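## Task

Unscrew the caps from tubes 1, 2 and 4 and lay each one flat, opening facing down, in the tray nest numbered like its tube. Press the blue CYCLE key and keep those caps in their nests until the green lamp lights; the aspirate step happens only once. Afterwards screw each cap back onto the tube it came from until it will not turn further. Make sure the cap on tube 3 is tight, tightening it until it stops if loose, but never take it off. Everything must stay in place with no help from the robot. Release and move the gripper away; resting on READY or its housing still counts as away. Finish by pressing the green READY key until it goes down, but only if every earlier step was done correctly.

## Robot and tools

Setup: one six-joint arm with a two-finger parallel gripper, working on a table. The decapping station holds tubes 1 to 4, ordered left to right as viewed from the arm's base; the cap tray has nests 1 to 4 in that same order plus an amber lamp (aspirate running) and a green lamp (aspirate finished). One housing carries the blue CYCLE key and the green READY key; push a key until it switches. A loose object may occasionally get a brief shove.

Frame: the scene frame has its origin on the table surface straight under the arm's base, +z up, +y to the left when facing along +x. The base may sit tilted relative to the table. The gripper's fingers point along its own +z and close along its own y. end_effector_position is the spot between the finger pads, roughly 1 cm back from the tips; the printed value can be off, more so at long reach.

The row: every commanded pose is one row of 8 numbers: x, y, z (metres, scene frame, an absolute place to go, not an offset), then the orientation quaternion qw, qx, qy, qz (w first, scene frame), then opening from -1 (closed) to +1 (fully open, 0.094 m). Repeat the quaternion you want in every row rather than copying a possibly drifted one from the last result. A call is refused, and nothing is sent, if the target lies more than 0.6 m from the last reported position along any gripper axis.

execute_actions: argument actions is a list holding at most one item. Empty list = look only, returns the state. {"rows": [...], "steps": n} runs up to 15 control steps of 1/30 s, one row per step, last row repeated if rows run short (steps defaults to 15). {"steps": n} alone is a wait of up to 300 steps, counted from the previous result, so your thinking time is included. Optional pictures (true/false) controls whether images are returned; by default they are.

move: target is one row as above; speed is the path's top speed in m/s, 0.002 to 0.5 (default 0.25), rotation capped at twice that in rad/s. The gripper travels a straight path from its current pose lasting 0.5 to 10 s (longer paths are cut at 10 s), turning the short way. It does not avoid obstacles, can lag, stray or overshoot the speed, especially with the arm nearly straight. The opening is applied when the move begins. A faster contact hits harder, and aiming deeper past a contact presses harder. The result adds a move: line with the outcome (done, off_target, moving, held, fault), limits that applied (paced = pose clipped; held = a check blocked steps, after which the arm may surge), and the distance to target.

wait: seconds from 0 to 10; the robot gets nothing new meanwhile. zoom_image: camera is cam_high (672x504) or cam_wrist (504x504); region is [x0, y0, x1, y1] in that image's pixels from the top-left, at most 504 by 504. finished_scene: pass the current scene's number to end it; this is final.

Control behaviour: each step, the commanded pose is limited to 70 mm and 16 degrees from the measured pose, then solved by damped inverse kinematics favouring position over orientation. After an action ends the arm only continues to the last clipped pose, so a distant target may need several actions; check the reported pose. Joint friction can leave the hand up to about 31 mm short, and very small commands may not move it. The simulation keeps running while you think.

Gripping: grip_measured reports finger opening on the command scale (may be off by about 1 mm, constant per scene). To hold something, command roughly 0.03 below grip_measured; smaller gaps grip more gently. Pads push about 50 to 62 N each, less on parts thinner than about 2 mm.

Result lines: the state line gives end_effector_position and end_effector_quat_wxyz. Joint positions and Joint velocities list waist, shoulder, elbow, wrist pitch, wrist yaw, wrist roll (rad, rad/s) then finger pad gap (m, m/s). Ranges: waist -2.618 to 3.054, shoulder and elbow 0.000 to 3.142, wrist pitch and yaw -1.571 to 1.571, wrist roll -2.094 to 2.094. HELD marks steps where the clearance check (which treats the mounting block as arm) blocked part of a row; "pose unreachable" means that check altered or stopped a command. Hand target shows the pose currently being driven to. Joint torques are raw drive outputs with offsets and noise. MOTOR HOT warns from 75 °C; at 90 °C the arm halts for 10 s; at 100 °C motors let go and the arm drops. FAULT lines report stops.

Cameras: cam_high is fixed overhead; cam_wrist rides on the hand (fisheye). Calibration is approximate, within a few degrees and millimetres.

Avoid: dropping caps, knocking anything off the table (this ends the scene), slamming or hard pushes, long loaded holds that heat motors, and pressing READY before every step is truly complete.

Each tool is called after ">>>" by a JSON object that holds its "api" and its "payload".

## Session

>>> {"api": "execute_actions", "payload": {"actions": []}}

Scene clock: 0.00 s of 11600.00 s.
end_effector_position=(+0.3430, -0.4376, +0.3852) grip_measured=+1.000 end_effector_quat_wxyz=(+0.752, +0.571, +0.322, -0.069)
Joint positions: [-0.894  2.703  1.589  0.528  0.088  1.365  0.094]
Joint velocities: [ 0.007 -0.002 -0.002  0.081 -0.007 -0.007  0.   ]
Joint torques (N m, as the arm reports them, + toward a larger angle): no reading
Motor temperatures (°C, as the motors report them): [28 31 28 25 26 25]
Hand target: +0.343, -0.438, +0.385; +0.752, +0.571, +0.322, -0.069
camera_calibration (this result's frames):
cam_wrist: T_world_to_cam=[[-0.518816, -0.327536, -0.789652, 0.336471], [0.472738, 0.659694, -0.584229, 0.393087], [0.712284, -0.676405, -0.187421, -0.37434], [0, 0, 0, 1]] pos_world=[0.255376, -0.402316, 0.425189]

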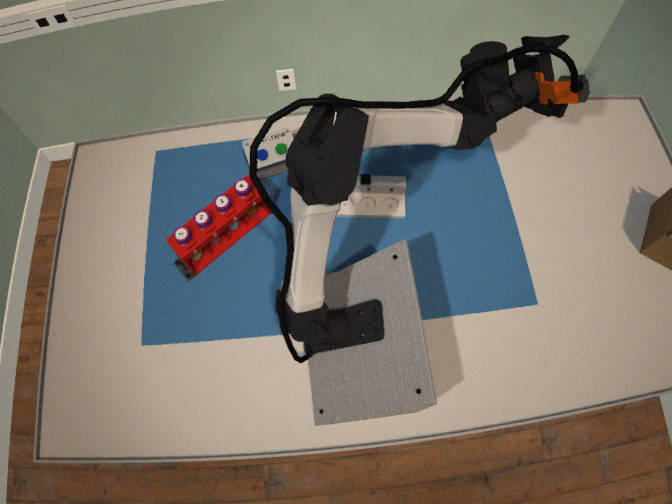

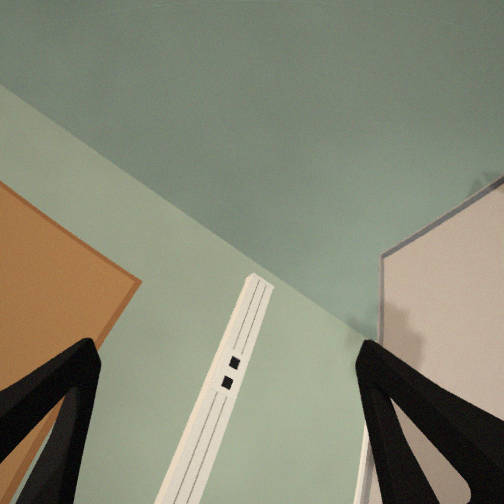

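>>> {"api": "move", "payload": {"target": [0.29, -0.08, 0.165, 0, 0.819, 0.574, 0, -0.05], "speed": 0.35}}

Scene clock: 5.03 s of 11600.00 s.
end_effector_position=(+0.2899, -0.0823, +0.1632) grip_measured=-0.048 end_effector_quat_wxyz=(+0.008, +0.817, +0.577, +0.003)
Joint positions: [-0.614  2.308  1.53  -1.354 -0.58   1.062  0.045]
Joint velocities: [ 0.012  0.002 -0.007 -0.11  -0.007 -0.007 -0.   ]
Joint torques (N m, as the arm reports them, + toward a larger angle): [-5.98 -4.85  6.14  0.07 -0.09 -0.04]
Motor temperatures (°C, as the motors report them): [28 32 28 26 26 25]
Hand target: +0.293, -0.080, +0.163; +0.001, +0.815, +0.580, +0.008
Off the commanded pose: 0.003 m, 1 deg.
move: done
camera_calibration (this result's frames):
cam_wrist: T_world_to_cam=[[-0.957616, 0.287875, 0.00996726, 0.297377], [0.256647, 0.837004, 0.483278, -0.0429225], [0.130781, 0.465353, -0.87541, 0.237066], [0, 0, 0, 1]] pos_world=[0.264785, -0.16, 0.225309]

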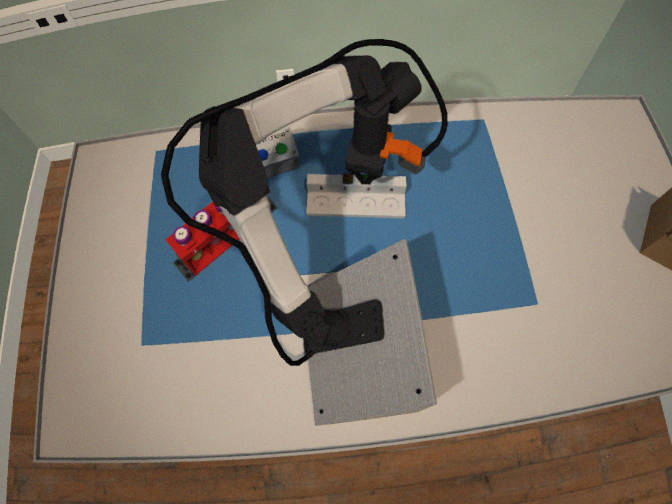

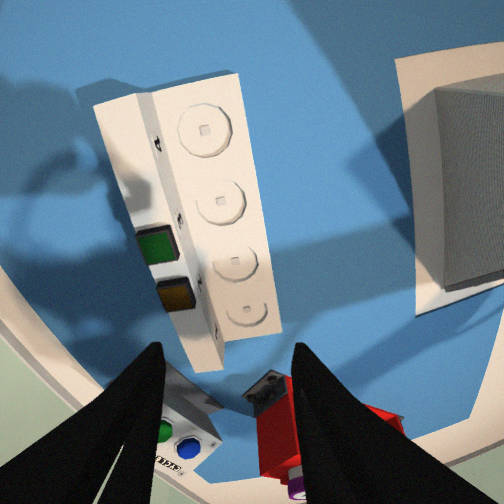

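>>> {"api": "move", "payload": {"target": [0.306, 0.178, 0.155, 0, 0.843, 0.537, 0, -0.05], "speed": 0.35}}

Scene clock: 7.63 s of 11600.00 s.
end_effector_position=(+0.3074, +0.1750, +0.1523) grip_measured=-0.048 end_effector_quat_wxyz=(+0.001, +0.841, +0.541, -0.001)
Joint positions: [-0.086  1.787  1.52  -1.479 -0.776  1.77   0.045]
Joint velocities: [-0.012 -0.002  0.012  0.037  0.037  0.007 -0.001]
Joint torques (N m, as the arm reports them, + toward a larger angle): [-5.81 -4.54  4.61 -0.04 -0.02  0.1 ]
Motor temperatures (°C, as the motors report them): [28 33 28 26 26 25]
Hand target: +0.306, +0.180, +0.155; -0.002, +0.843, +0.538, +0.001
Off the commanded pose: 0.004 m, 1 deg.
move: done
camera_calibration (this result's frames):
cam_wrist: T_world_to_cam=[[-0.928903, 0.369386, 0.0263178, 0.214536], [0.335084, 0.808131, 0.4844, -0.276781], [0.157662, 0.458779, -0.874451, 0.0981902], [0, 0, 0, 1]] pos_world=[0.276547, 0.0993811, 0.214289]

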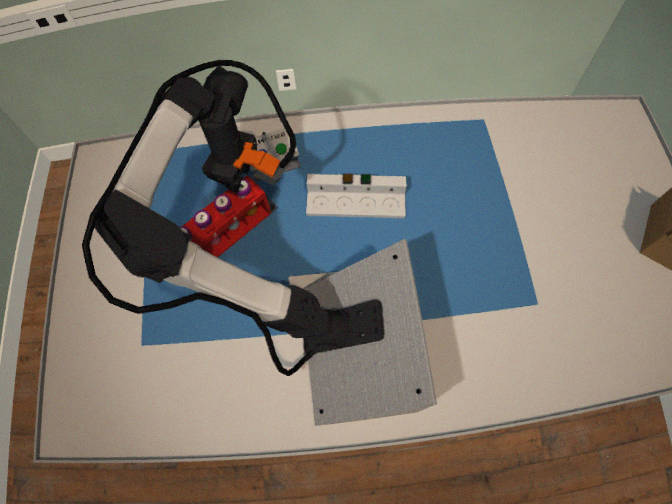

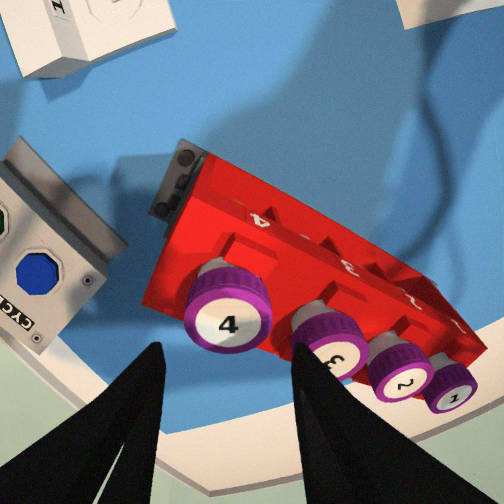

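Well centered. Descend.

>>> {"api": "move", "payload": {"target": [0.306, 0.1775, 0.123, 0, 0.843, 0.537, 0, -0.1], "speed": 0.08}}

Scene clock: 9.13 s of 11600.00 s.
end_effector_position=(+0.3073, +0.1737, +0.1241) grip_measured=-0.098 end_effector_quat_wxyz=(+0.001, +0.846, +0.534, -0.007)
Joint positions: [-0.023  1.773  1.425 -1.35  -0.778  1.866  0.042]
Joint velocities: [ 0.007  0.007  0.017 -0.007 -0.037 -0.007 -0.001]
Joint torques (N m, as the arm reports them, + toward a larger angle): [-5.41 -5.45  2.72  0.25 -0.08  0.08]
Motor temperatures (°C, as the motors report them): [28 33 28 25 26 25]
Hand target: +0.306, +0.178, +0.123; -0.001, +0.843, +0.537, -0.000
Off the commanded pose: 0.004 m, 1 deg.
move: done
camera_calibration (this result's frames):
cam_wrist: T_world_to_cam=[[-0.921945, 0.385901, 0.0331219, 0.209797], [0.353957, 0.804725, 0.476584, -0.266275], [0.15726, 0.451108, -0.878505, 0.0761343], [0, 0, 0, 1]] pos_world=[0.275698, 0.0989724, 0.186838]

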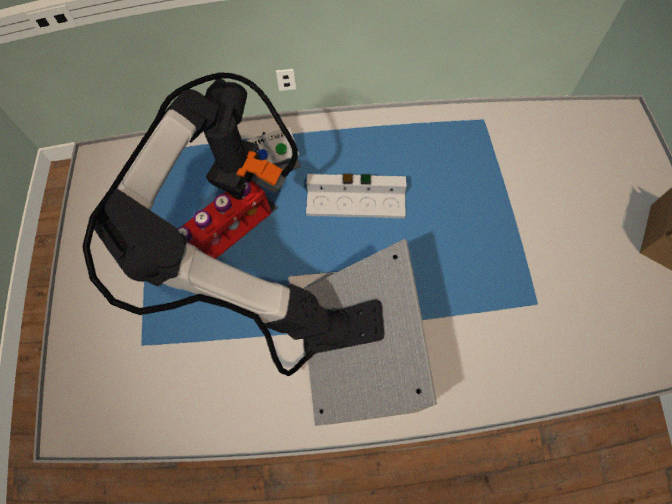

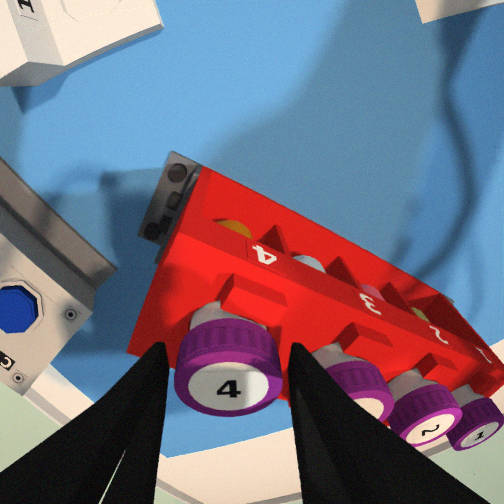

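>>> {"api": "execute_actions", "payload": {"actions": []}}

Scene clock: 14.47 s of 11600.00 s.
end_effector_position=(+0.3077, +0.1737, +0.1241) grip_measured=-0.098 end_effector_quat_wxyz=(+0.001, +0.846, +0.534, -0.006)
Joint positions: [-0.023  1.773  1.425 -1.347 -0.778  1.868  0.042]
Joint velocities: [-0.027  0.002 -0.017 -0.007  0.007  0.037  0.001]
Joint torques (N m, as the arm reports them, + toward a larger angle): [-5.51 -5.52  2.82  0.27 -0.09  0.11]
Motor temperatures (°C, as the motors report them): [28 33 28 25 26 25]
Hand target: +0.306, +0.178, +0.123; -0.000, +0.843, +0.537, -0.000
Off the commanded pose: 0.004 m, 1 deg.
Steps of this call (steps 1 to 160: nothing new was sent). Readings (end_effector_position):
1: (+0.3074, +0.1737, +0.1241)
2: (+0.3074, +0.1737, +0.1241)
4: (+0.3075, +0.1737, +0.1241)
8: (+0.3076, +0.1737, +0.1241)
160: the state above
camera_calibration (this result's frames):
cam_wrist: T_world_to_cam=[[-0.922035, 0.38582, 0.031543, 0.21047], [0.353112, 0.804873, 0.476961, -0.266189], [0.158633, 0.450913, -0.878358, 0.0756842], [0, 0, 0, 1]] pos_world=[0.276049, 0.098918, 0.186801]

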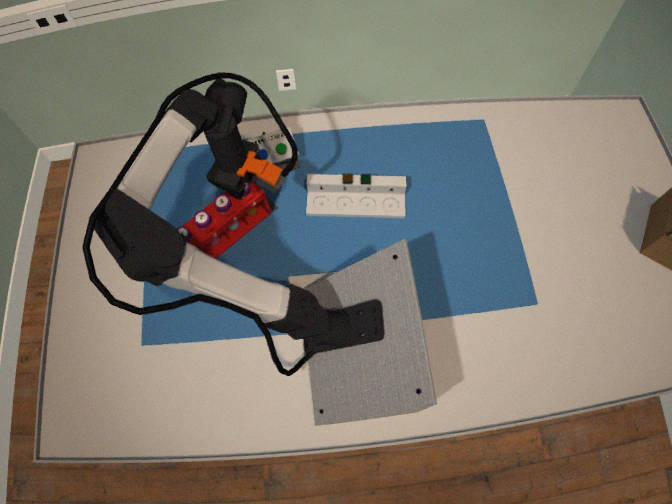

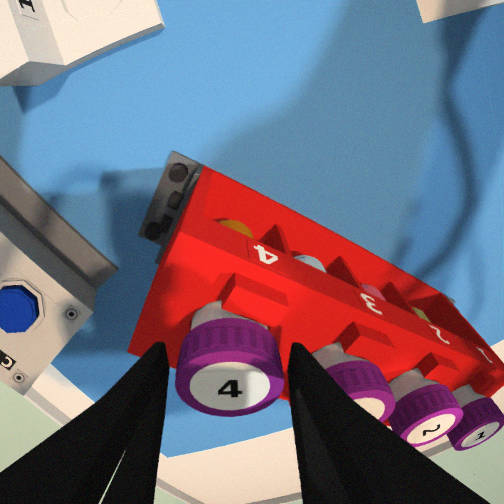

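>>> {"api": "execute_actions", "payload": {"actions": [{"rows":[[0.3075,0.175,0.123,0,0.843,0.537,0,-0.36]],"steps":12}], "pictures": false}}

>>> {"api": "move", "payload": {"target": [0.3075,0.175,0.1245,0,0.087,0.996,0,-0.36], "speed": 0.5}}

>>> {"api": "move", "payload": {"target": [0.3075,0.175,0.126,0,-0.766,0.643,0,-0.36], "speed": 0.5}}

Scene clock: 16.17 s of 11600.00 s.
end_effector_position=(+0.3073, +0.1739, +0.1240) grip_measured=-0.324 end_effector_quat_wxyz=(+0.000, +0.846, +0.533, -0.006)
Joint positions: [-0.023  1.773  1.425 -1.349 -0.779  1.868  0.032]
Joint velocities: [-0.007 -0.002  0.017 -0.125  0.051 -0.022  0.001]
Joint torques (N m, as the arm reports them, + toward a larger angle): [-5.88 -5.08  2.97  0.28 -0.02  0.05]
Motor temperatures (°C, as the motors report them): [28 33 28 25 26 25]
Hand target: +0.307, +0.175, +0.123; -0.000, +0.843, +0.537, -0.000
Off the commanded pose: 0.002 m, 1 deg.
Steps of this call (steps 1 to 39: nothing new was sent; steps 40 to 51: all 12 steps of this action). Readings (end_effector_position):
40: (+0.3077, +0.1737, +0.1241)
41: (+0.3074, +0.1738, +0.1241)
43: (+0.3073, +0.1739, +0.1240)
47: (+0.3073, +0.1739, +0.1240)
51: the state above

Scene clock: 19.00 s of 11600.00 s.
end_effector_position=(+0.3077, +0.1740, +0.1249) grip_measured=-0.325 end_effector_quat_wxyz=(-0.002, +0.099, +0.995, -0.006)
Joint positions: [-0.023  1.769  1.425 -1.346 -0.776  0.055  0.032]
Joint velocities: [ 0.012 -0.007  0.002  0.007 -0.066  0.022 -0.   ]
Joint torques (N m, as the arm reports them, + toward a larger angle): [-6.23 -4.75  3.32  0.29 -0.09 -0.11]
Motor temperatures (°C, as the motors report them): [29 33 28 25 26 25]
Hand target: +0.308, +0.175, +0.125; +0.000, +0.087, +0.996, -0.000
Off the commanded pose: 0.001 m, 2 deg.
move: done
camera_calibration (this result's frames):
cam_wrist: T_world_to_cam=[[-0.148804, -0.988126, 0.0382611, 0.210662], [-0.859135, 0.148343, 0.489777, 0.218791], [-0.489637, 0.0400091, -0.871008, 0.346226], [0, 0, 0, 1]] pos_world=[0.388843, 0.161852, 0.186347]

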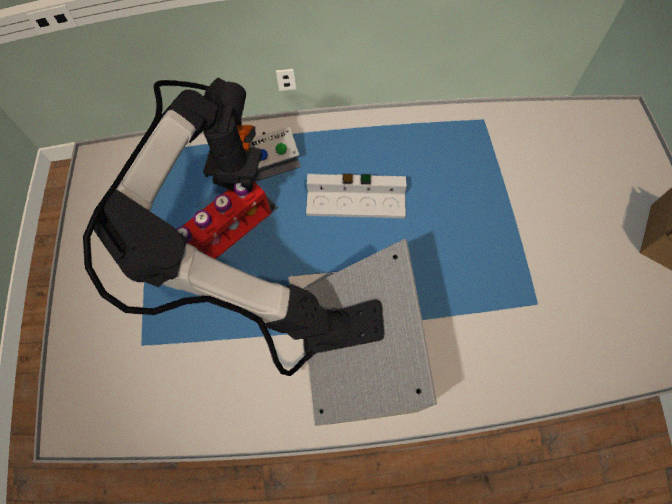

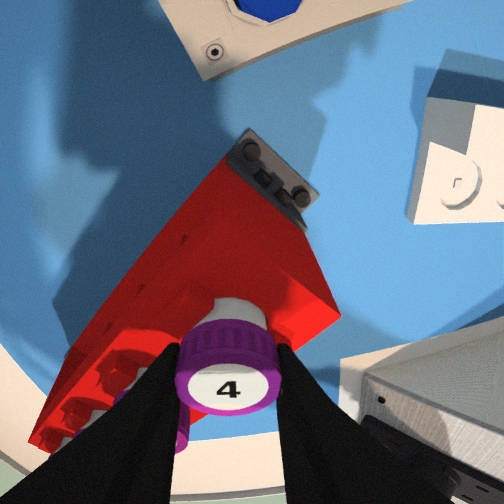

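Scene clock: 21.77 s of 11600.00 s.
end_effector_position=(+0.3073, +0.1746, +0.1262) grip_measured=-0.326 end_effector_quat_wxyz=(+0.004, +0.748, -0.664, +0.004)
Joint positions: [-0.025  1.761  1.421 -1.343 -0.776 -1.83   0.032]
Joint velocities: [-0.002 -0.012 -0.007  0.037  0.022 -0.037  0.   ]
Joint torques (N m, as the arm reports them, + toward a larger angle): [-6.23 -4.13  3.85  0.11 -0.16 -0.41]
Motor temperatures (°C, as the motors report them): [29 33 28 25 26 25]
Hand target: +0.308, +0.175, +0.126; -0.000, +0.766, -0.643, +0.001
Off the commanded pose: 0.001 m, 3 deg.
move: off_target
camera_calibration (this result's frames):
cam_wrist: T_world_to_cam=[[0.985558, 0.167438, 0.0252912, -0.337584], [0.132915, -0.857441, 0.49712, 0.0875796], [0.104923, -0.486579, -0.867313, 0.255902], [0, 0, 0, 1]] pos_world=[0.294218, 0.256136, 0.186948]

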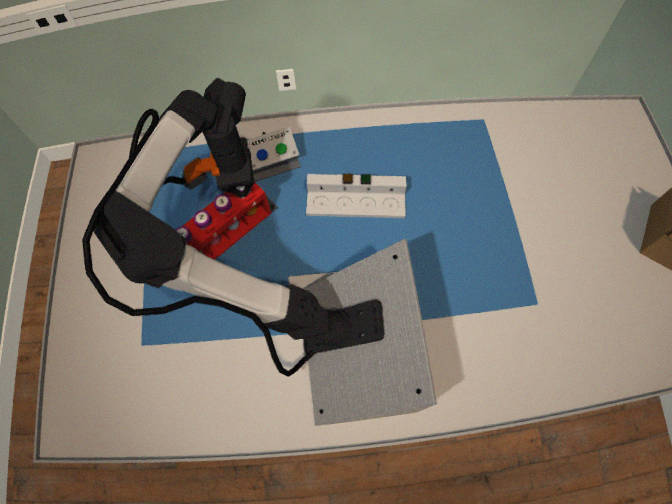

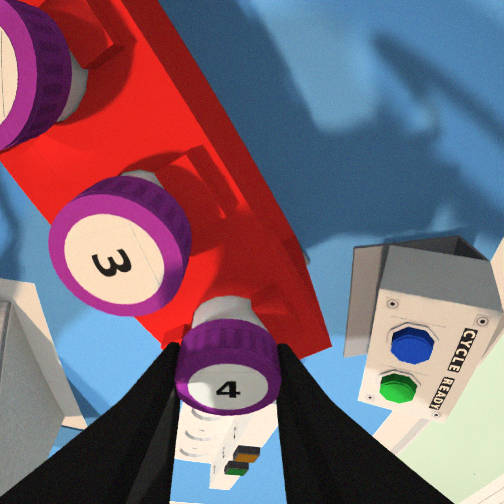

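>>> {"api": "execute_actions", "payload": {"actions": [{"rows":[[0.3075,0.175,0.126,0,-0.748,0.664,0,-0.15]],"steps":8}], "pictures": false}}

>>> {"api": "move", "payload": {"target": [0.3075,0.175,0.1265,0,0.588,0.809,0,-0.15], "speed": 0.5}}

>>> {"api": "execute_actions", "payload": {"actions": [{"rows":[[0.3075,0.175,0.1265,0,0.588,0.809,0,-0.36]],"steps":10}], "pictures": false}}

>>> {"api": "move", "payload": {"target": [0.3075,0.175,0.129,0,-0.766,0.643,0,-0.36], "speed": 0.5}}

>>> {"api": "move", "payload": {"target": [0.3075,0.175,0.140,0,-0.766,0.643,0,-0.36], "speed": 0.03}}

Scene clock: 23.77 s of 11600.00 s.
end_effector_position=(+0.3073, +0.1748, +0.1262) grip_measured=-0.152 end_effector_quat_wxyz=(+0.004, +0.749, -0.663, +0.004)
Joint positions: [-0.025  1.761  1.421 -1.343 -0.777 -1.832  0.04 ]
Joint velocities: [-0.012 -0.012 -0.012  0.037  0.051 -0.022 -0.   ]
Joint torques (N m, as the arm reports them, + toward a larger angle): [-6.22 -4.02  3.88  0.11 -0.15  0.02]
Motor temperatures (°C, as the motors report them): [29 33 28 25 26 25]
Hand target: +0.308, +0.175, +0.126; -0.000, +0.748, -0.664, +0.000
Off the commanded pose: 0.000 m, 1 deg.
Steps of this call (steps 1 to 52: nothing new was sent; steps 53 to 60: all 8 steps of this action). Readings (end_effector_position):
53: (+0.3073, +0.1746, +0.1262)
54: (+0.3073, +0.1748, +0.1262)
56: (+0.3073, +0.1748, +0.1262)
60: the state above

Scene clock: 27.73 s of 11600.00 s.
end_effector_position=(+0.3060, +0.1758, +0.1262) grip_measured=-0.152 end_effector_quat_wxyz=(-0.000, +0.582, +0.813, -0.003)
Joint positions: [-0.025  1.761  1.421 -1.35  -0.782  1.098  0.04 ]
Joint velocities: [-0.007  0.002  0.012 -0.081 -0.051  0.007  0.   ]
Joint torques (N m, as the arm reports them, + toward a larger angle): [-6.43 -4.05  4.1   0.2  -0.03  0.07]
Motor temperatures (°C, as the motors report them): [29 33 29 25 26 25]
Hand target: +0.307, +0.175, +0.127; +0.000, +0.588, +0.809, +0.000
Off the commanded pose: 0.002 m, 1 deg.
move: done
camera_calibration (this result's frames):
cam_wrist: T_world_to_cam=[[-0.929576, -0.367269, 0.0316525, 0.342675], [-0.307282, 0.819445, 0.483825, -0.0696497], [-0.203631, 0.440026, -0.874592, 0.189043], [0, 0, 0, 1]] pos_world=[0.335636, 0.099744, 0.188188]

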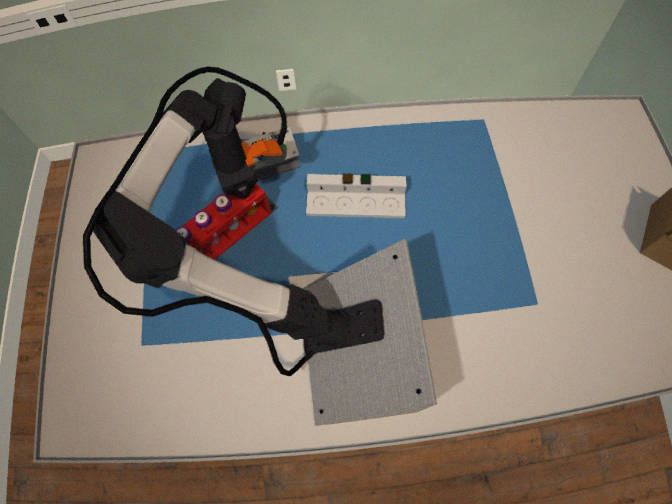

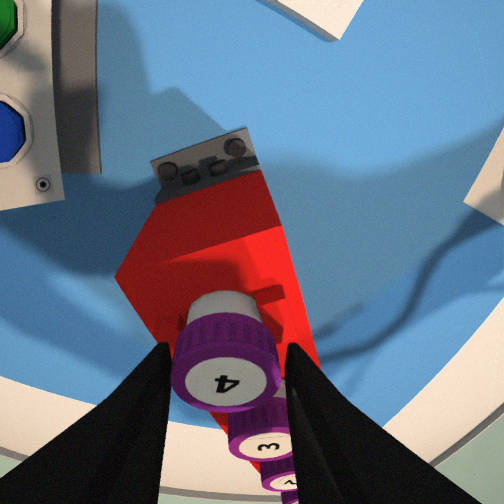

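Scene clock: 28.07 s of 11600.00 s.
end_effector_position=(+0.3067, +0.1761, +0.1262) grip_measured=-0.320 end_effector_quat_wxyz=(+0.001, +0.582, +0.813, -0.002)
Joint positions: [-0.025  1.761  1.421 -1.347 -0.784  1.1    0.032]
Joint velocities: [ 0.007 -0.007 -0.002  0.007 -0.051  0.037  0.   ]
Joint torques (N m, as the arm reports them, + toward a larger angle): [-6.5  -3.94  4.15  0.16  0.    0.1 ]
Motor temperatures (°C, as the motors report them): [29 33 29 25 26 25]
Hand target: +0.307, +0.175, +0.127; +0.000, +0.588, +0.809, -0.000
Off the commanded pose: 0.001 m, 1 deg.
Steps of this call (steps 1 to 10: all 10 steps of this action). Readings (end_effector_position):
1: (+0.3060, +0.1759, +0.1262)
2: (+0.3067, +0.1760, +0.1262)
4: (+0.3067, +0.1761, +0.1262)
8: (+0.3067, +0.1761, +0.1262)
10: the state above

Scene clock: 32.07 s of 11600.00 s.
end_effector_position=(+0.3075, +0.1723, +0.1270) grip_measured=-0.320 end_effector_quat_wxyz=(+0.007, +0.766, -0.642, +0.008)
Joint positions: [-0.028  1.761  1.421 -1.342 -0.767 -1.888  0.032]
Joint velocities: [ 0.017 -0.007  0.002 -0.022  0.007 -0.051 -0.   ]
Joint torques (N m, as the arm reports them, + toward a larger angle): [-6.61 -3.85  4.7  -0.06 -0.23 -0.04]
Motor temperatures (°C, as the motors report them): [29 33 29 25 26 25]
Hand target: +0.307, +0.175, +0.129; -0.000, +0.766, -0.643, +0.000
Off the commanded pose: 0.003 m, 1 deg.
move: done
camera_calibration (this result's frames):
cam_wrist: T_world_to_cam=[[0.974514, 0.223001, 0.0243585, -0.343524], [0.180559, -0.844173, 0.504747, 0.0673159], [0.133122, -0.487485, -0.862923, 0.246387], [0, 0, 0, 1]] pos_world=[0.289815, 0.253543, 0.187003]

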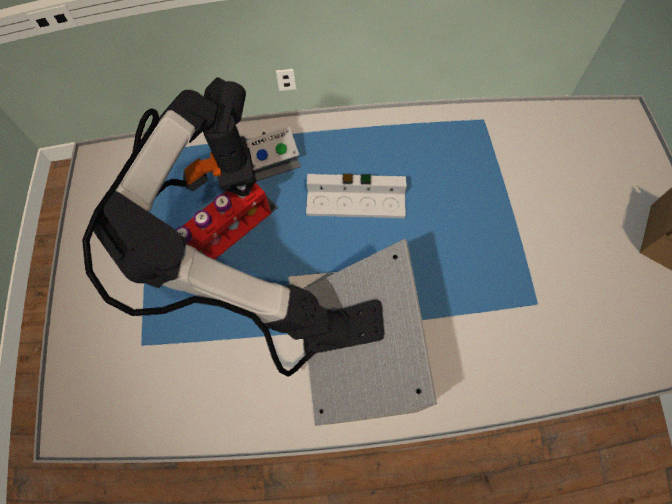

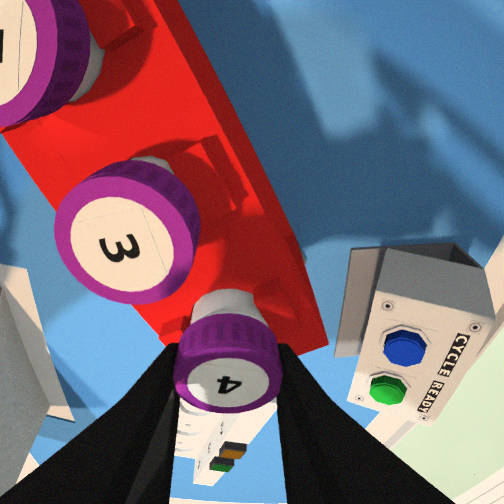

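Scene clock: 32.90 s of 11600.00 s.
end_effector_position=(+0.3057, +0.1748, +0.1374) grip_measured=-0.320 end_effector_quat_wxyz=(+0.004, +0.768, -0.640, +0.005)
Joint positions: [-0.05   1.761  1.453 -1.397 -0.771 -1.925  0.032]
Joint velocities: [ 0.017  0.007 -0.002 -0.037 -0.11   0.051  0.   ]
Joint torques (N m, as the arm reports them, + toward a larger angle): [-6.84 -3.22  5.22 -0.05 -0.16 -0.07]
Motor temperatures (°C, as the motors report them): [29 33 29 25 26 25]
Hand target: +0.307, +0.175, +0.140; -0.000, +0.766, -0.643, +0.001
Off the commanded pose: 0.003 m, 1 deg.
move: done
camera_calibration (this result's frames):
cam_wrist: T_world_to_cam=[[0.973367, 0.227783, 0.0259053, -0.343209], [0.184921, -0.846909, 0.498547, 0.0644507], [0.1355, -0.480479, -0.866475, 0.255422], [0, 0, 0, 1]] pos_world=[0.287541, 0.255486, 0.198076]

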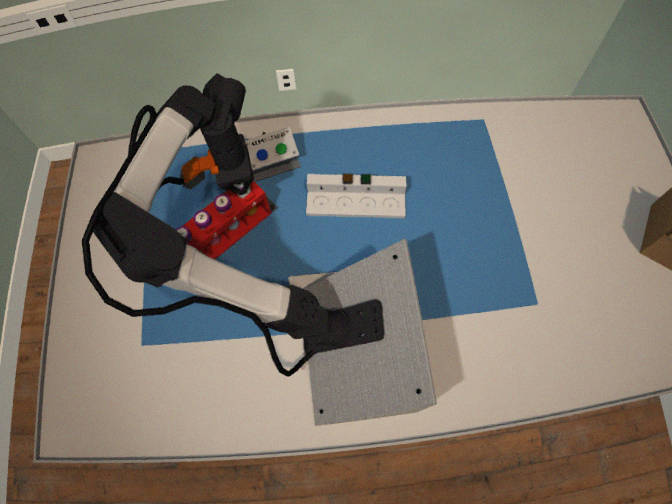

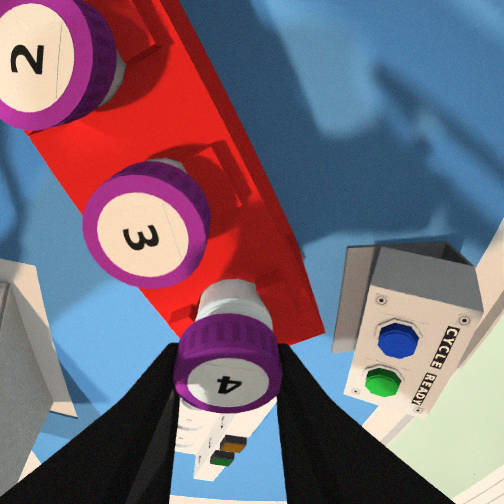

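>>> {"api": "move", "payload": {"target": [0.3075,0.172,0.155,0,-0.643,0.766,0,-0.36], "speed": 0.2}}

>>> {"api": "move", "payload": {"target": [0.30,0.05,0.13,0,0.061,0.998,0,-0.36], "speed": 0.5}}

>>> {"api": "move", "payload": {"target": [0.291,-0.142,0.075,0,0.749,0.663,0,-0.36], "speed": 0.4}}

Scene clock: 35.73 s of 11600.00 s.
end_effector_position=(+0.3054, +0.1733, +0.1525) grip_measured=-0.320 end_effector_quat_wxyz=(-0.001, -0.653, +0.757, -0.003)
Joint positions: [-0.09   1.777  1.506 -1.473 -0.771 -1.653  0.032]
Joint velocities: [ 0.022 -0.022  0.022  0.007  0.037 -0.081 -0.001]
Joint torques (N m, as the arm reports them, + toward a larger angle): [-6.88 -3.07  5.22 -0.04 -0.11  0.08]
Motor temperatures (°C, as the motors report them): [29 33 29 25 26 25]
Hand target: +0.307, +0.172, +0.155; +0.000, -0.643, +0.766, -0.000
Off the commanded pose: 0.004 m, 2 deg.
move: done
camera_calibration (this result's frames):
cam_wrist: T_world_to_cam=[[0.99472, -0.0983684, 0.0292478, -0.293504], [-0.0999736, -0.864481, 0.492623, 0.146706], [-0.0231744, -0.492946, -0.869751, 0.318899], [0, 0, 0, 1]] pos_world=[0.314012, 0.255153, 0.213676]

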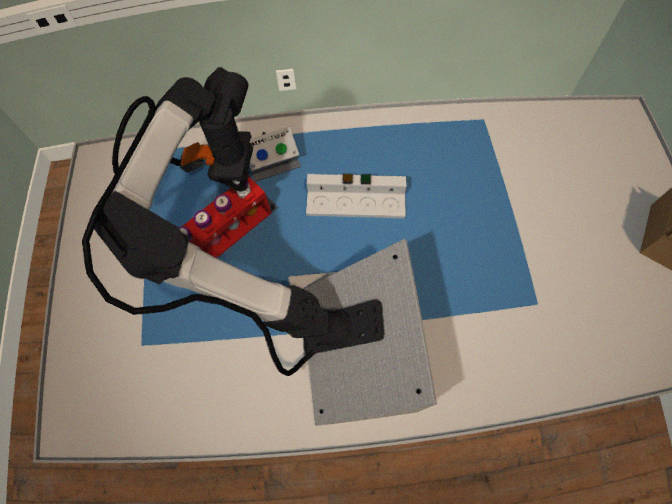

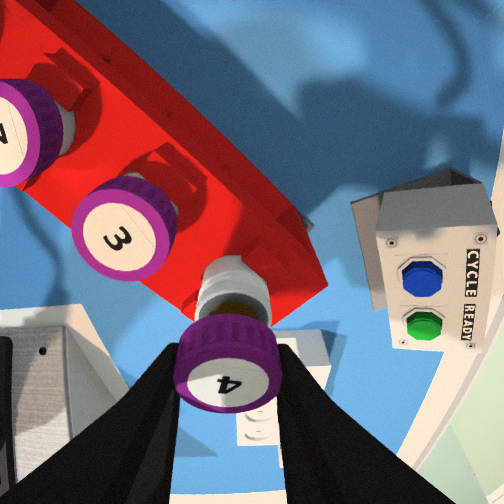

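Scene clock: 37.97 s of 11600.00 s.
end_effector_position=(+0.3028, +0.0564, +0.1327) grip_measured=-0.320 end_effector_quat_wxyz=(+0.002, +0.050, +0.999, +0.003)
Joint positions: [-0.302  1.965  1.335 -1.31  -0.726 -0.412  0.032]
Joint velocities: [ 0.002  0.012 -0.002 -0.037  0.007  0.051 -0.   ]
Joint torques (N m, as the arm reports them, + toward a larger angle): [-7.17 -3.65  3.14  0.39  0.04  0.11]
Motor temperatures (°C, as the motors report them): [30 33 29 25 26 25]
Hand target: +0.300, +0.049, +0.130; +0.000, +0.061, +0.998, -0.001
Off the commanded pose: 0.008 m, 1 deg.
move: done
camera_calibration (this result's frames):
cam_wrist: T_world_to_cam=[[-0.0511529, -0.998478, 0.0205961, 0.0667855], [-0.873492, 0.0547283, 0.483753, 0.238676], [-0.484145, 0.00675488, -0.874962, 0.35615], [0, 0, 0, 1]] pos_world=[0.384326, 0.0512158, 0.194781]

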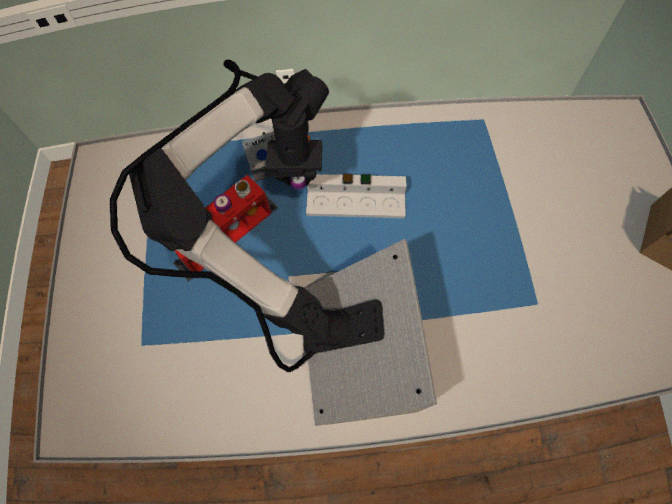

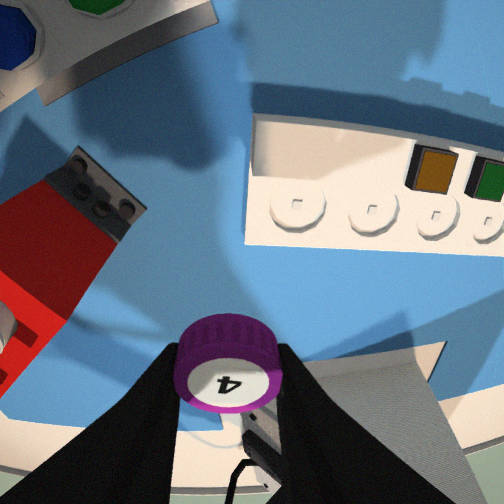

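Scene clock: 40.60 s of 11600.00 s.
end_effector_position=(+0.2876, -0.1355, +0.0730) grip_measured=-0.320 end_effector_quat_wxyz=(-0.011, +0.748, +0.664, +0.003)
Joint positions: [-0.562  2.529  1.43  -1.049 -0.608  0.867  0.032]
Joint velocities: [-0.002  0.007 -0.022  0.022 -0.066  0.037 -0.   ]
Joint torques (N m, as the arm reports them, + toward a larger angle): [-7.43 -6.54  5.77  0.35  0.06  0.08]
Motor temperatures (°C, as the motors report them): [30 33 29 25 26 25]
Hand target: +0.291, -0.144, +0.075; +0.001, +0.749, +0.663, -0.001
Off the commanded pose: 0.008 m, 1 deg.
move: done
camera_calibration (this result's frames):
cam_wrist: T_world_to_cam=[[-0.996869, 0.0694353, 0.0378309, 0.291008], [0.0790381, 0.860898, 0.502601, 0.0986916], [0.0023297, 0.504018, -0.86369, 0.224442], [0, 0, 0, 1]] pos_world=[0.281774, -0.218293, 0.133237]

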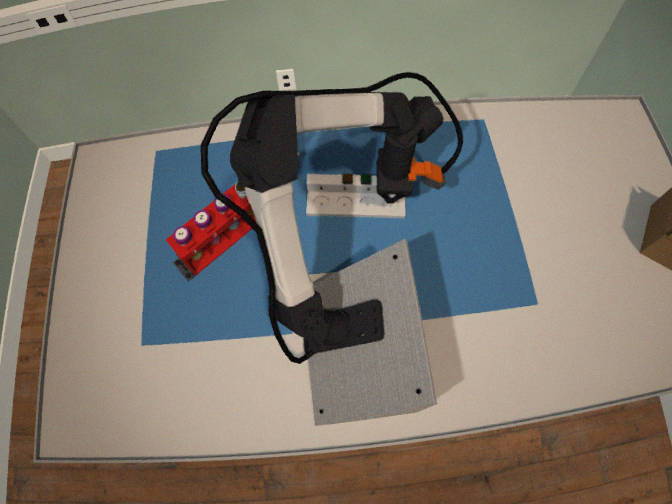

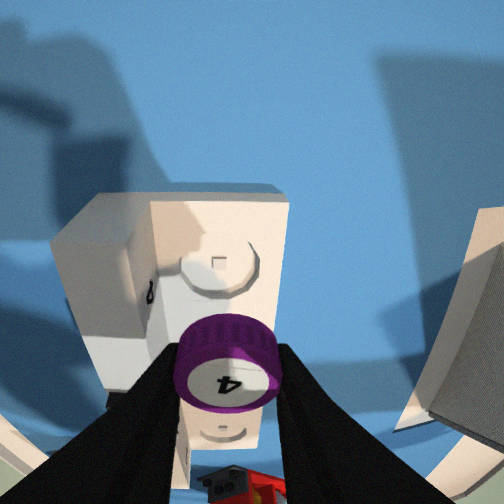

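>>> {"api": "move", "payload": {"target": [0.293,-0.146,0.062,0,0.061,0.998,0,-0.36], "speed": 0.4}}

Scene clock: 44.17 s of 11600.00 s.
end_effector_position=(+0.2919, -0.1437, +0.0667) grip_measured=-0.320 end_effector_quat_wxyz=(+0.001, +0.070, +0.998, +0.001)
Joint positions: [-0.557  2.547  1.43  -1.002 -0.608 -0.662  0.032]
Joint velocities: [-0.007 -0.002  0.007 -0.022 -0.037 -0.037  0.001]
Joint torques (N m, as the arm reports them, + toward a larger angle): [-6.19 -6.31  4.72  0.38 -0.06 -0.03]
Motor temperatures (°C, as the motors report them): [30 34 29 25 26 25]
Hand target: +0.293, -0.146, +0.062; -0.000, +0.061, +0.998, -0.000
Off the commanded pose: 0.005 m, 1 deg.
move: done
camera_calibration (this result's frames):
cam_wrist: T_world_to_cam=[[-0.0908227, -0.99555, 0.025128, -0.120494], [-0.869886, 0.0915918, 0.484674, 0.276188], [-0.484819, 0.0221609, -0.874334, 0.296813], [0, 0, 0, 1]] pos_world=[0.373209, -0.151832, 0.128681]

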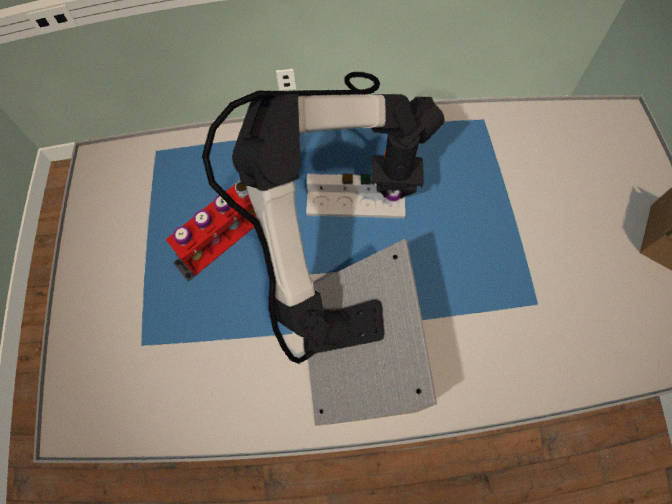

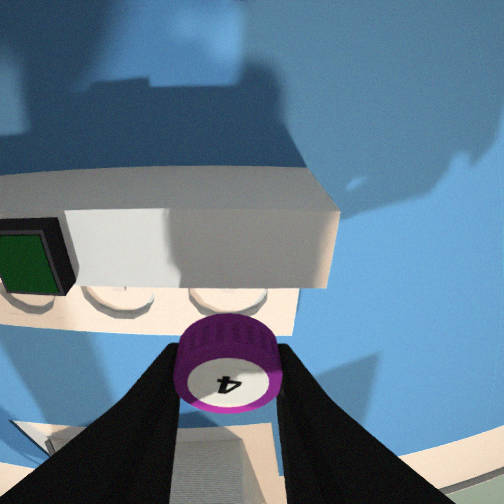

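>>> {"api": "move", "payload": {"target": [0.290,-0.144,0.038,0,0.061,0.998,0,-0.36], "speed": 0.06}}

Scene clock: 45.97 s of 11600.00 s.
end_effector_position=(+0.2920, -0.1447, +0.0447) grip_measured=-0.320 end_effector_quat_wxyz=(+0.000, +0.057, +0.998, -0.005)
Joint positions: [-0.519  2.562  1.378 -0.904 -0.617 -0.643  0.032]
Joint velocities: [-0.002  0.002 -0.022 -0.022  0.022  0.022  0.   ]
Joint torques (N m, as the arm reports them, + toward a larger angle): [-6.21 -6.53  3.31  0.4  -0.13  0.07]
Motor temperatures (°C, as the motors report them): [30 34 29 25 26 25]
Hand target: +0.290, -0.144, +0.038; -0.000, +0.061, +0.998, +0.000
Off the commanded pose: 0.007 m, 1 deg.
move: done
camera_calibration (this result's frames):
cam_wrist: T_world_to_cam=[[-0.0652785, -0.997178, 0.0370909, -0.129193], [-0.870674, 0.0750779, 0.486097, 0.28483], [-0.48751, -0.000562338, -0.873117, 0.275074], [0, 0, 0, 1]] pos_world=[0.373662, -0.150059, 0.106509]

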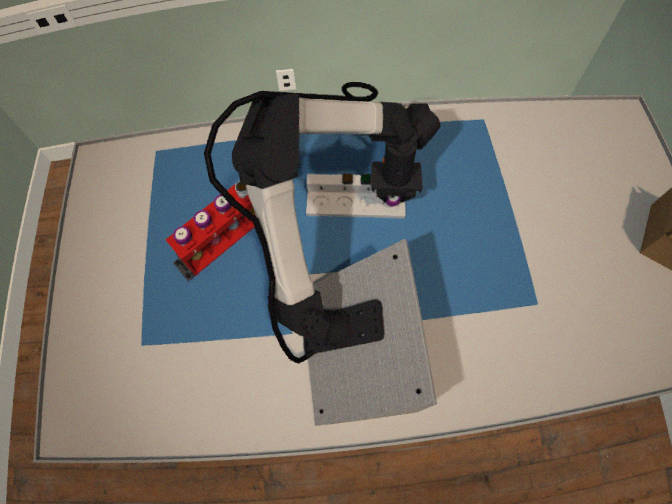

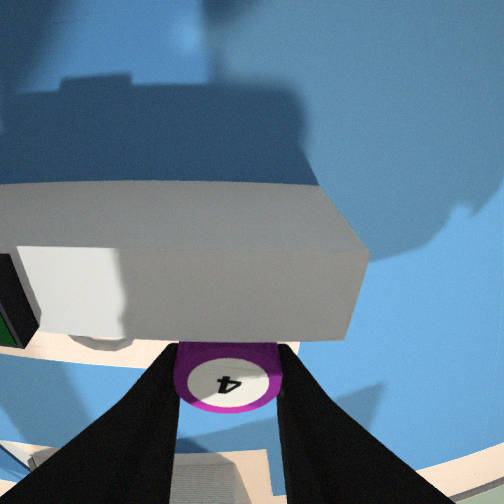

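>>> {"api": "move", "payload": {"target": [0.2895,-0.143,0.020,0,0.061,0.998,0,-0.36], "speed": 0.03}}

Scene clock: 47.70 s of 11600.00 s.
end_effector_position=(+0.2924, -0.1438, +0.0287) grip_measured=-0.320 end_effector_quat_wxyz=(+0.001, +0.057, +0.998, -0.006)
Joint positions: [-0.489  2.574  1.343 -0.835 -0.631 -0.609  0.032]
Joint velocities: [ 0.002  0.002  0.007 -0.051 -0.022 -0.007  0.001]
Joint torques (N m, as the arm reports them, + toward a larger angle): [-6.13 -6.23  2.91  0.49 -0.15  0.09]
Motor temperatures (°C, as the motors report them): [30 34 29 25 26 25]
Hand target: +0.290, -0.143, +0.020; -0.000, +0.061, +0.998, +0.000
Off the commanded pose: 0.009 m, 1 deg.
move: done
camera_calibration (this result's frames):
cam_wrist: T_world_to_cam=[[-0.0653484, -0.997106, 0.0388371, -0.127661], [-0.871571, 0.0759862, 0.484345, 0.293343], [-0.485894, -0.00219816, -0.874015, 0.260656], [0, 0, 0, 1]] pos_world=[0.373978, -0.149009, 0.0906961]

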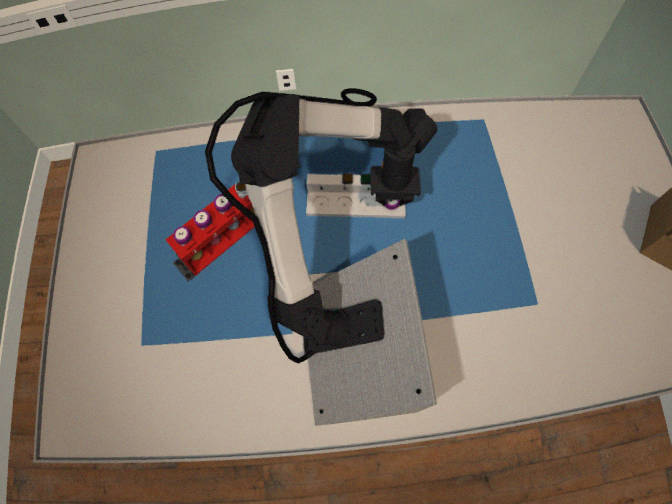

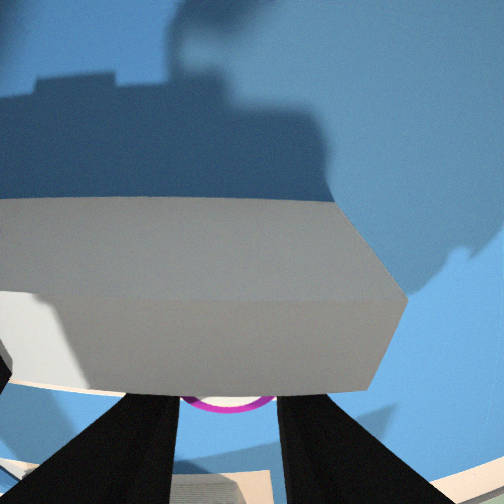

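>>> {"api": "execute_actions", "payload": {"actions": [{"rows":[[0.292,-0.1438,0.026,0,0.061,0.998,0,-0.1]],"steps":9}], "pictures": false}}

>>> {"api": "move", "payload": {"target": [0.292,-0.1438,0.08,0,0.061,0.998,0,-0.1], "speed": 0.15}}

>>> {"api": "move", "payload": {"target": [0.304,-0.037,0.09,0,0.749,0.663,0,-0.1], "speed": 0.5}}

Scene clock: 49.40 s of 11600.00 s.
end_effector_position=(+0.2925, -0.1437, +0.0287) grip_measured=-0.102 end_effector_quat_wxyz=(+0.001, +0.058, +0.998, -0.006)
Joint positions: [-0.489  2.574  1.343 -0.835 -0.632 -0.608  0.042]
Joint velocities: [ 0.002 -0.022 -0.027  0.007 -0.007 -0.037 -0.   ]
Joint torques (N m, as the arm reports them, + toward a larger angle): [-6.78 -6.45  4.44  0.15 -0.13  0.03]
Motor temperatures (°C, as the motors report them): [30 34 29 25 26 25]
Hand target: +0.292, -0.144, +0.026; +0.000, +0.061, +0.998, -0.000
Off the commanded pose: 0.003 m, 1 deg.
Steps of this call (steps 1 to 42: nothing new was sent; steps 43 to 51: all 9 steps of this action). Readings (end_effector_position):
43: (+0.2925, -0.1437, +0.0287)
44: (+0.2925, -0.1437, +0.0287)
46: (+0.2925, -0.1437, +0.0287)
50: (+0.2925, -0.1437, +0.0287)
51: the state above

Scene clock: 50.67 s of 11600.00 s.
end_effector_position=(+0.2902, -0.1429, +0.0737) grip_measured=-0.102 end_effector_quat_wxyz=(+0.000, +0.065, +0.998, +0.005)
Joint positions: [-0.572  2.545  1.447 -1.039 -0.606 -0.691  0.042]
Joint velocities: [-0.007  0.002  0.002 -0.007 -0.037  0.007 -0.001]
Joint torques (N m, as the arm reports them, + toward a larger angle): [-7.2  -7.77  5.6   0.04  0.02 -0.09]
Motor temperatures (°C, as the motors report them): [30 34 29 25 26 25]
Hand target: +0.291, -0.144, +0.080; +0.000, +0.061, +0.998, -0.000
Off the commanded pose: 0.007 m, 1 deg.
move: done
camera_calibration (this result's frames):
cam_wrist: T_world_to_cam=[[-0.0821435, -0.996492, 0.0160045, -0.122027], [-0.86997, 0.0795299, 0.486649, 0.269443], [-0.486215, 0.0260517, -0.873451, 0.30297], [0, 0, 0, 1]] pos_world=[0.371692, -0.150921, 0.135458]

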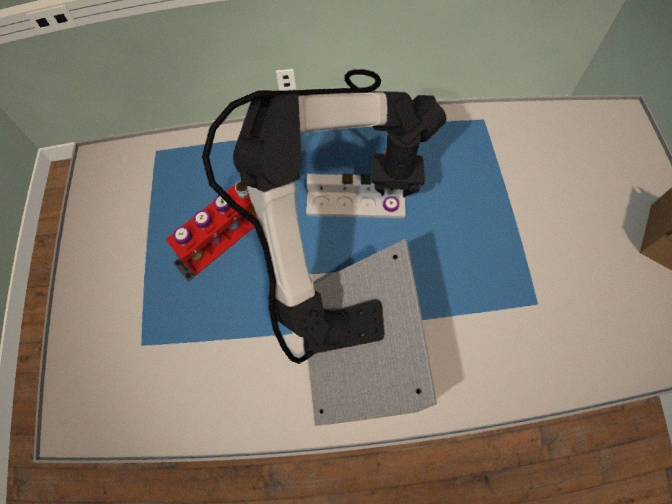

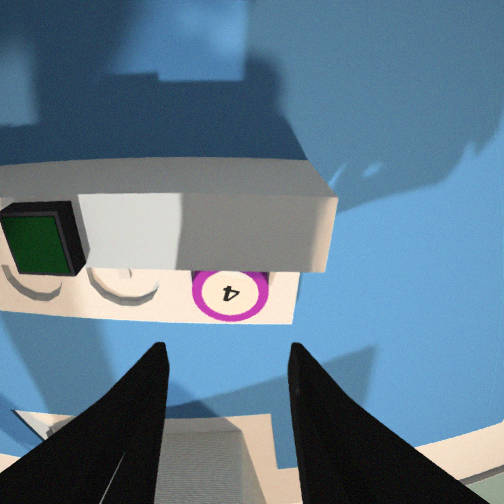

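Scene clock: 53.00 s of 11600.00 s.
end_effector_position=(+0.3059, -0.0427, +0.0901) grip_measured=-0.102 end_effector_quat_wxyz=(+0.002, +0.747, +0.665, -0.002)
Joint positions: [-0.401  2.238  1.306 -1.082 -0.675  1.058  0.042]
Joint velocities: [ 0.012  0.007 -0.012 -0.007 -0.051  0.037 -0.002]
Joint torques (N m, as the arm reports them, + toward a larger angle): [-6.02 -6.87  3.14  0.16 -0.06  0.14]
Motor temperatures (°C, as the motors report them): [30 35 29 25 26 25]
Hand target: +0.304, -0.036, +0.090; -0.001, +0.749, +0.663, +0.000
Off the commanded pose: 0.006 m, 1 deg.
move: done
camera_calibration (this result's frames):
cam_wrist: T_world_to_cam=[[-0.997387, 0.0670494, 0.0269057, 0.303241], [0.0717107, 0.873511, 0.481494, 0.013441], [0.00878144, 0.482165, -0.876036, 0.190588], [0, 0, 0, 1]] pos_world=[0.299811, -0.123968, 0.152331]

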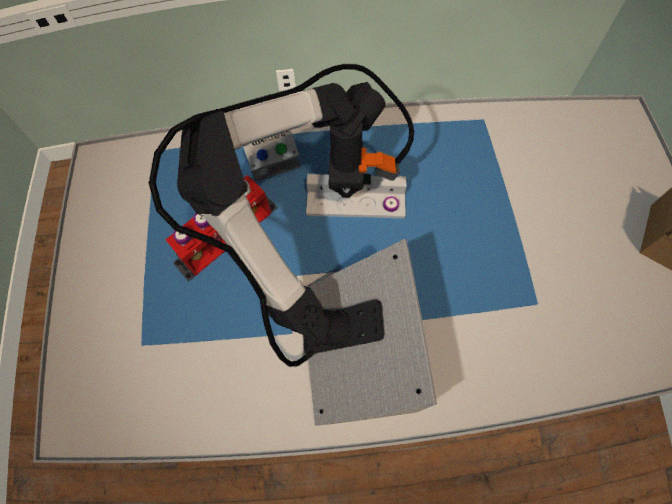

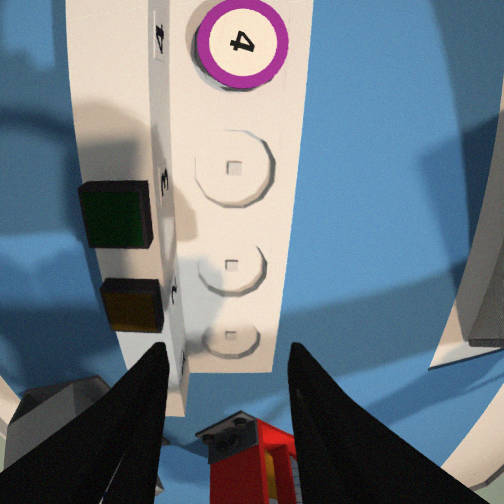

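>>> {"api": "zoom_image", "payload": {"camera": "cam_wrist", "region": [160,0,320,120]}}

>>> {"api": "zoom_image", "payload": {"camera": "cam_high", "region": [340,170,420,230]}}

Region (160, 0, 320, 120) of cam_wrist's 504x504 image, scaled by 3.150, with more detail than that image has; it fills the top 378 rows of this view, and the rest is white.

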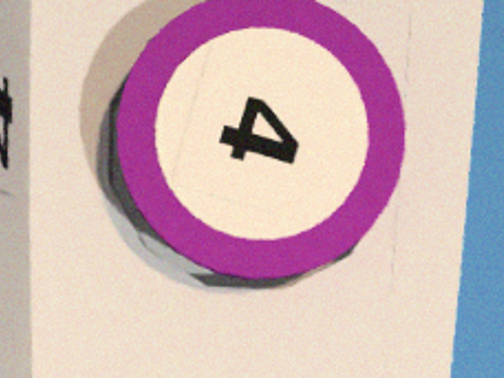

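Region (340, 170, 420, 230) of cam_high's 672x504 image, scaled by 6.300, with more detail than that image has; it fills the top 378 rows of this view, and the rest is white.

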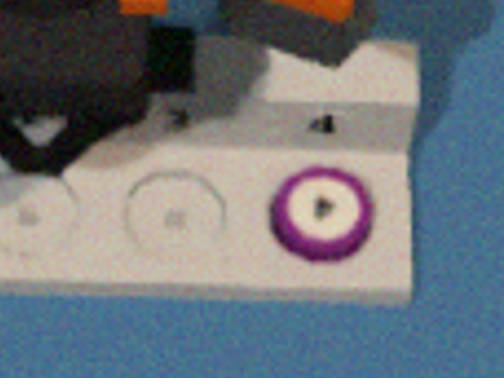

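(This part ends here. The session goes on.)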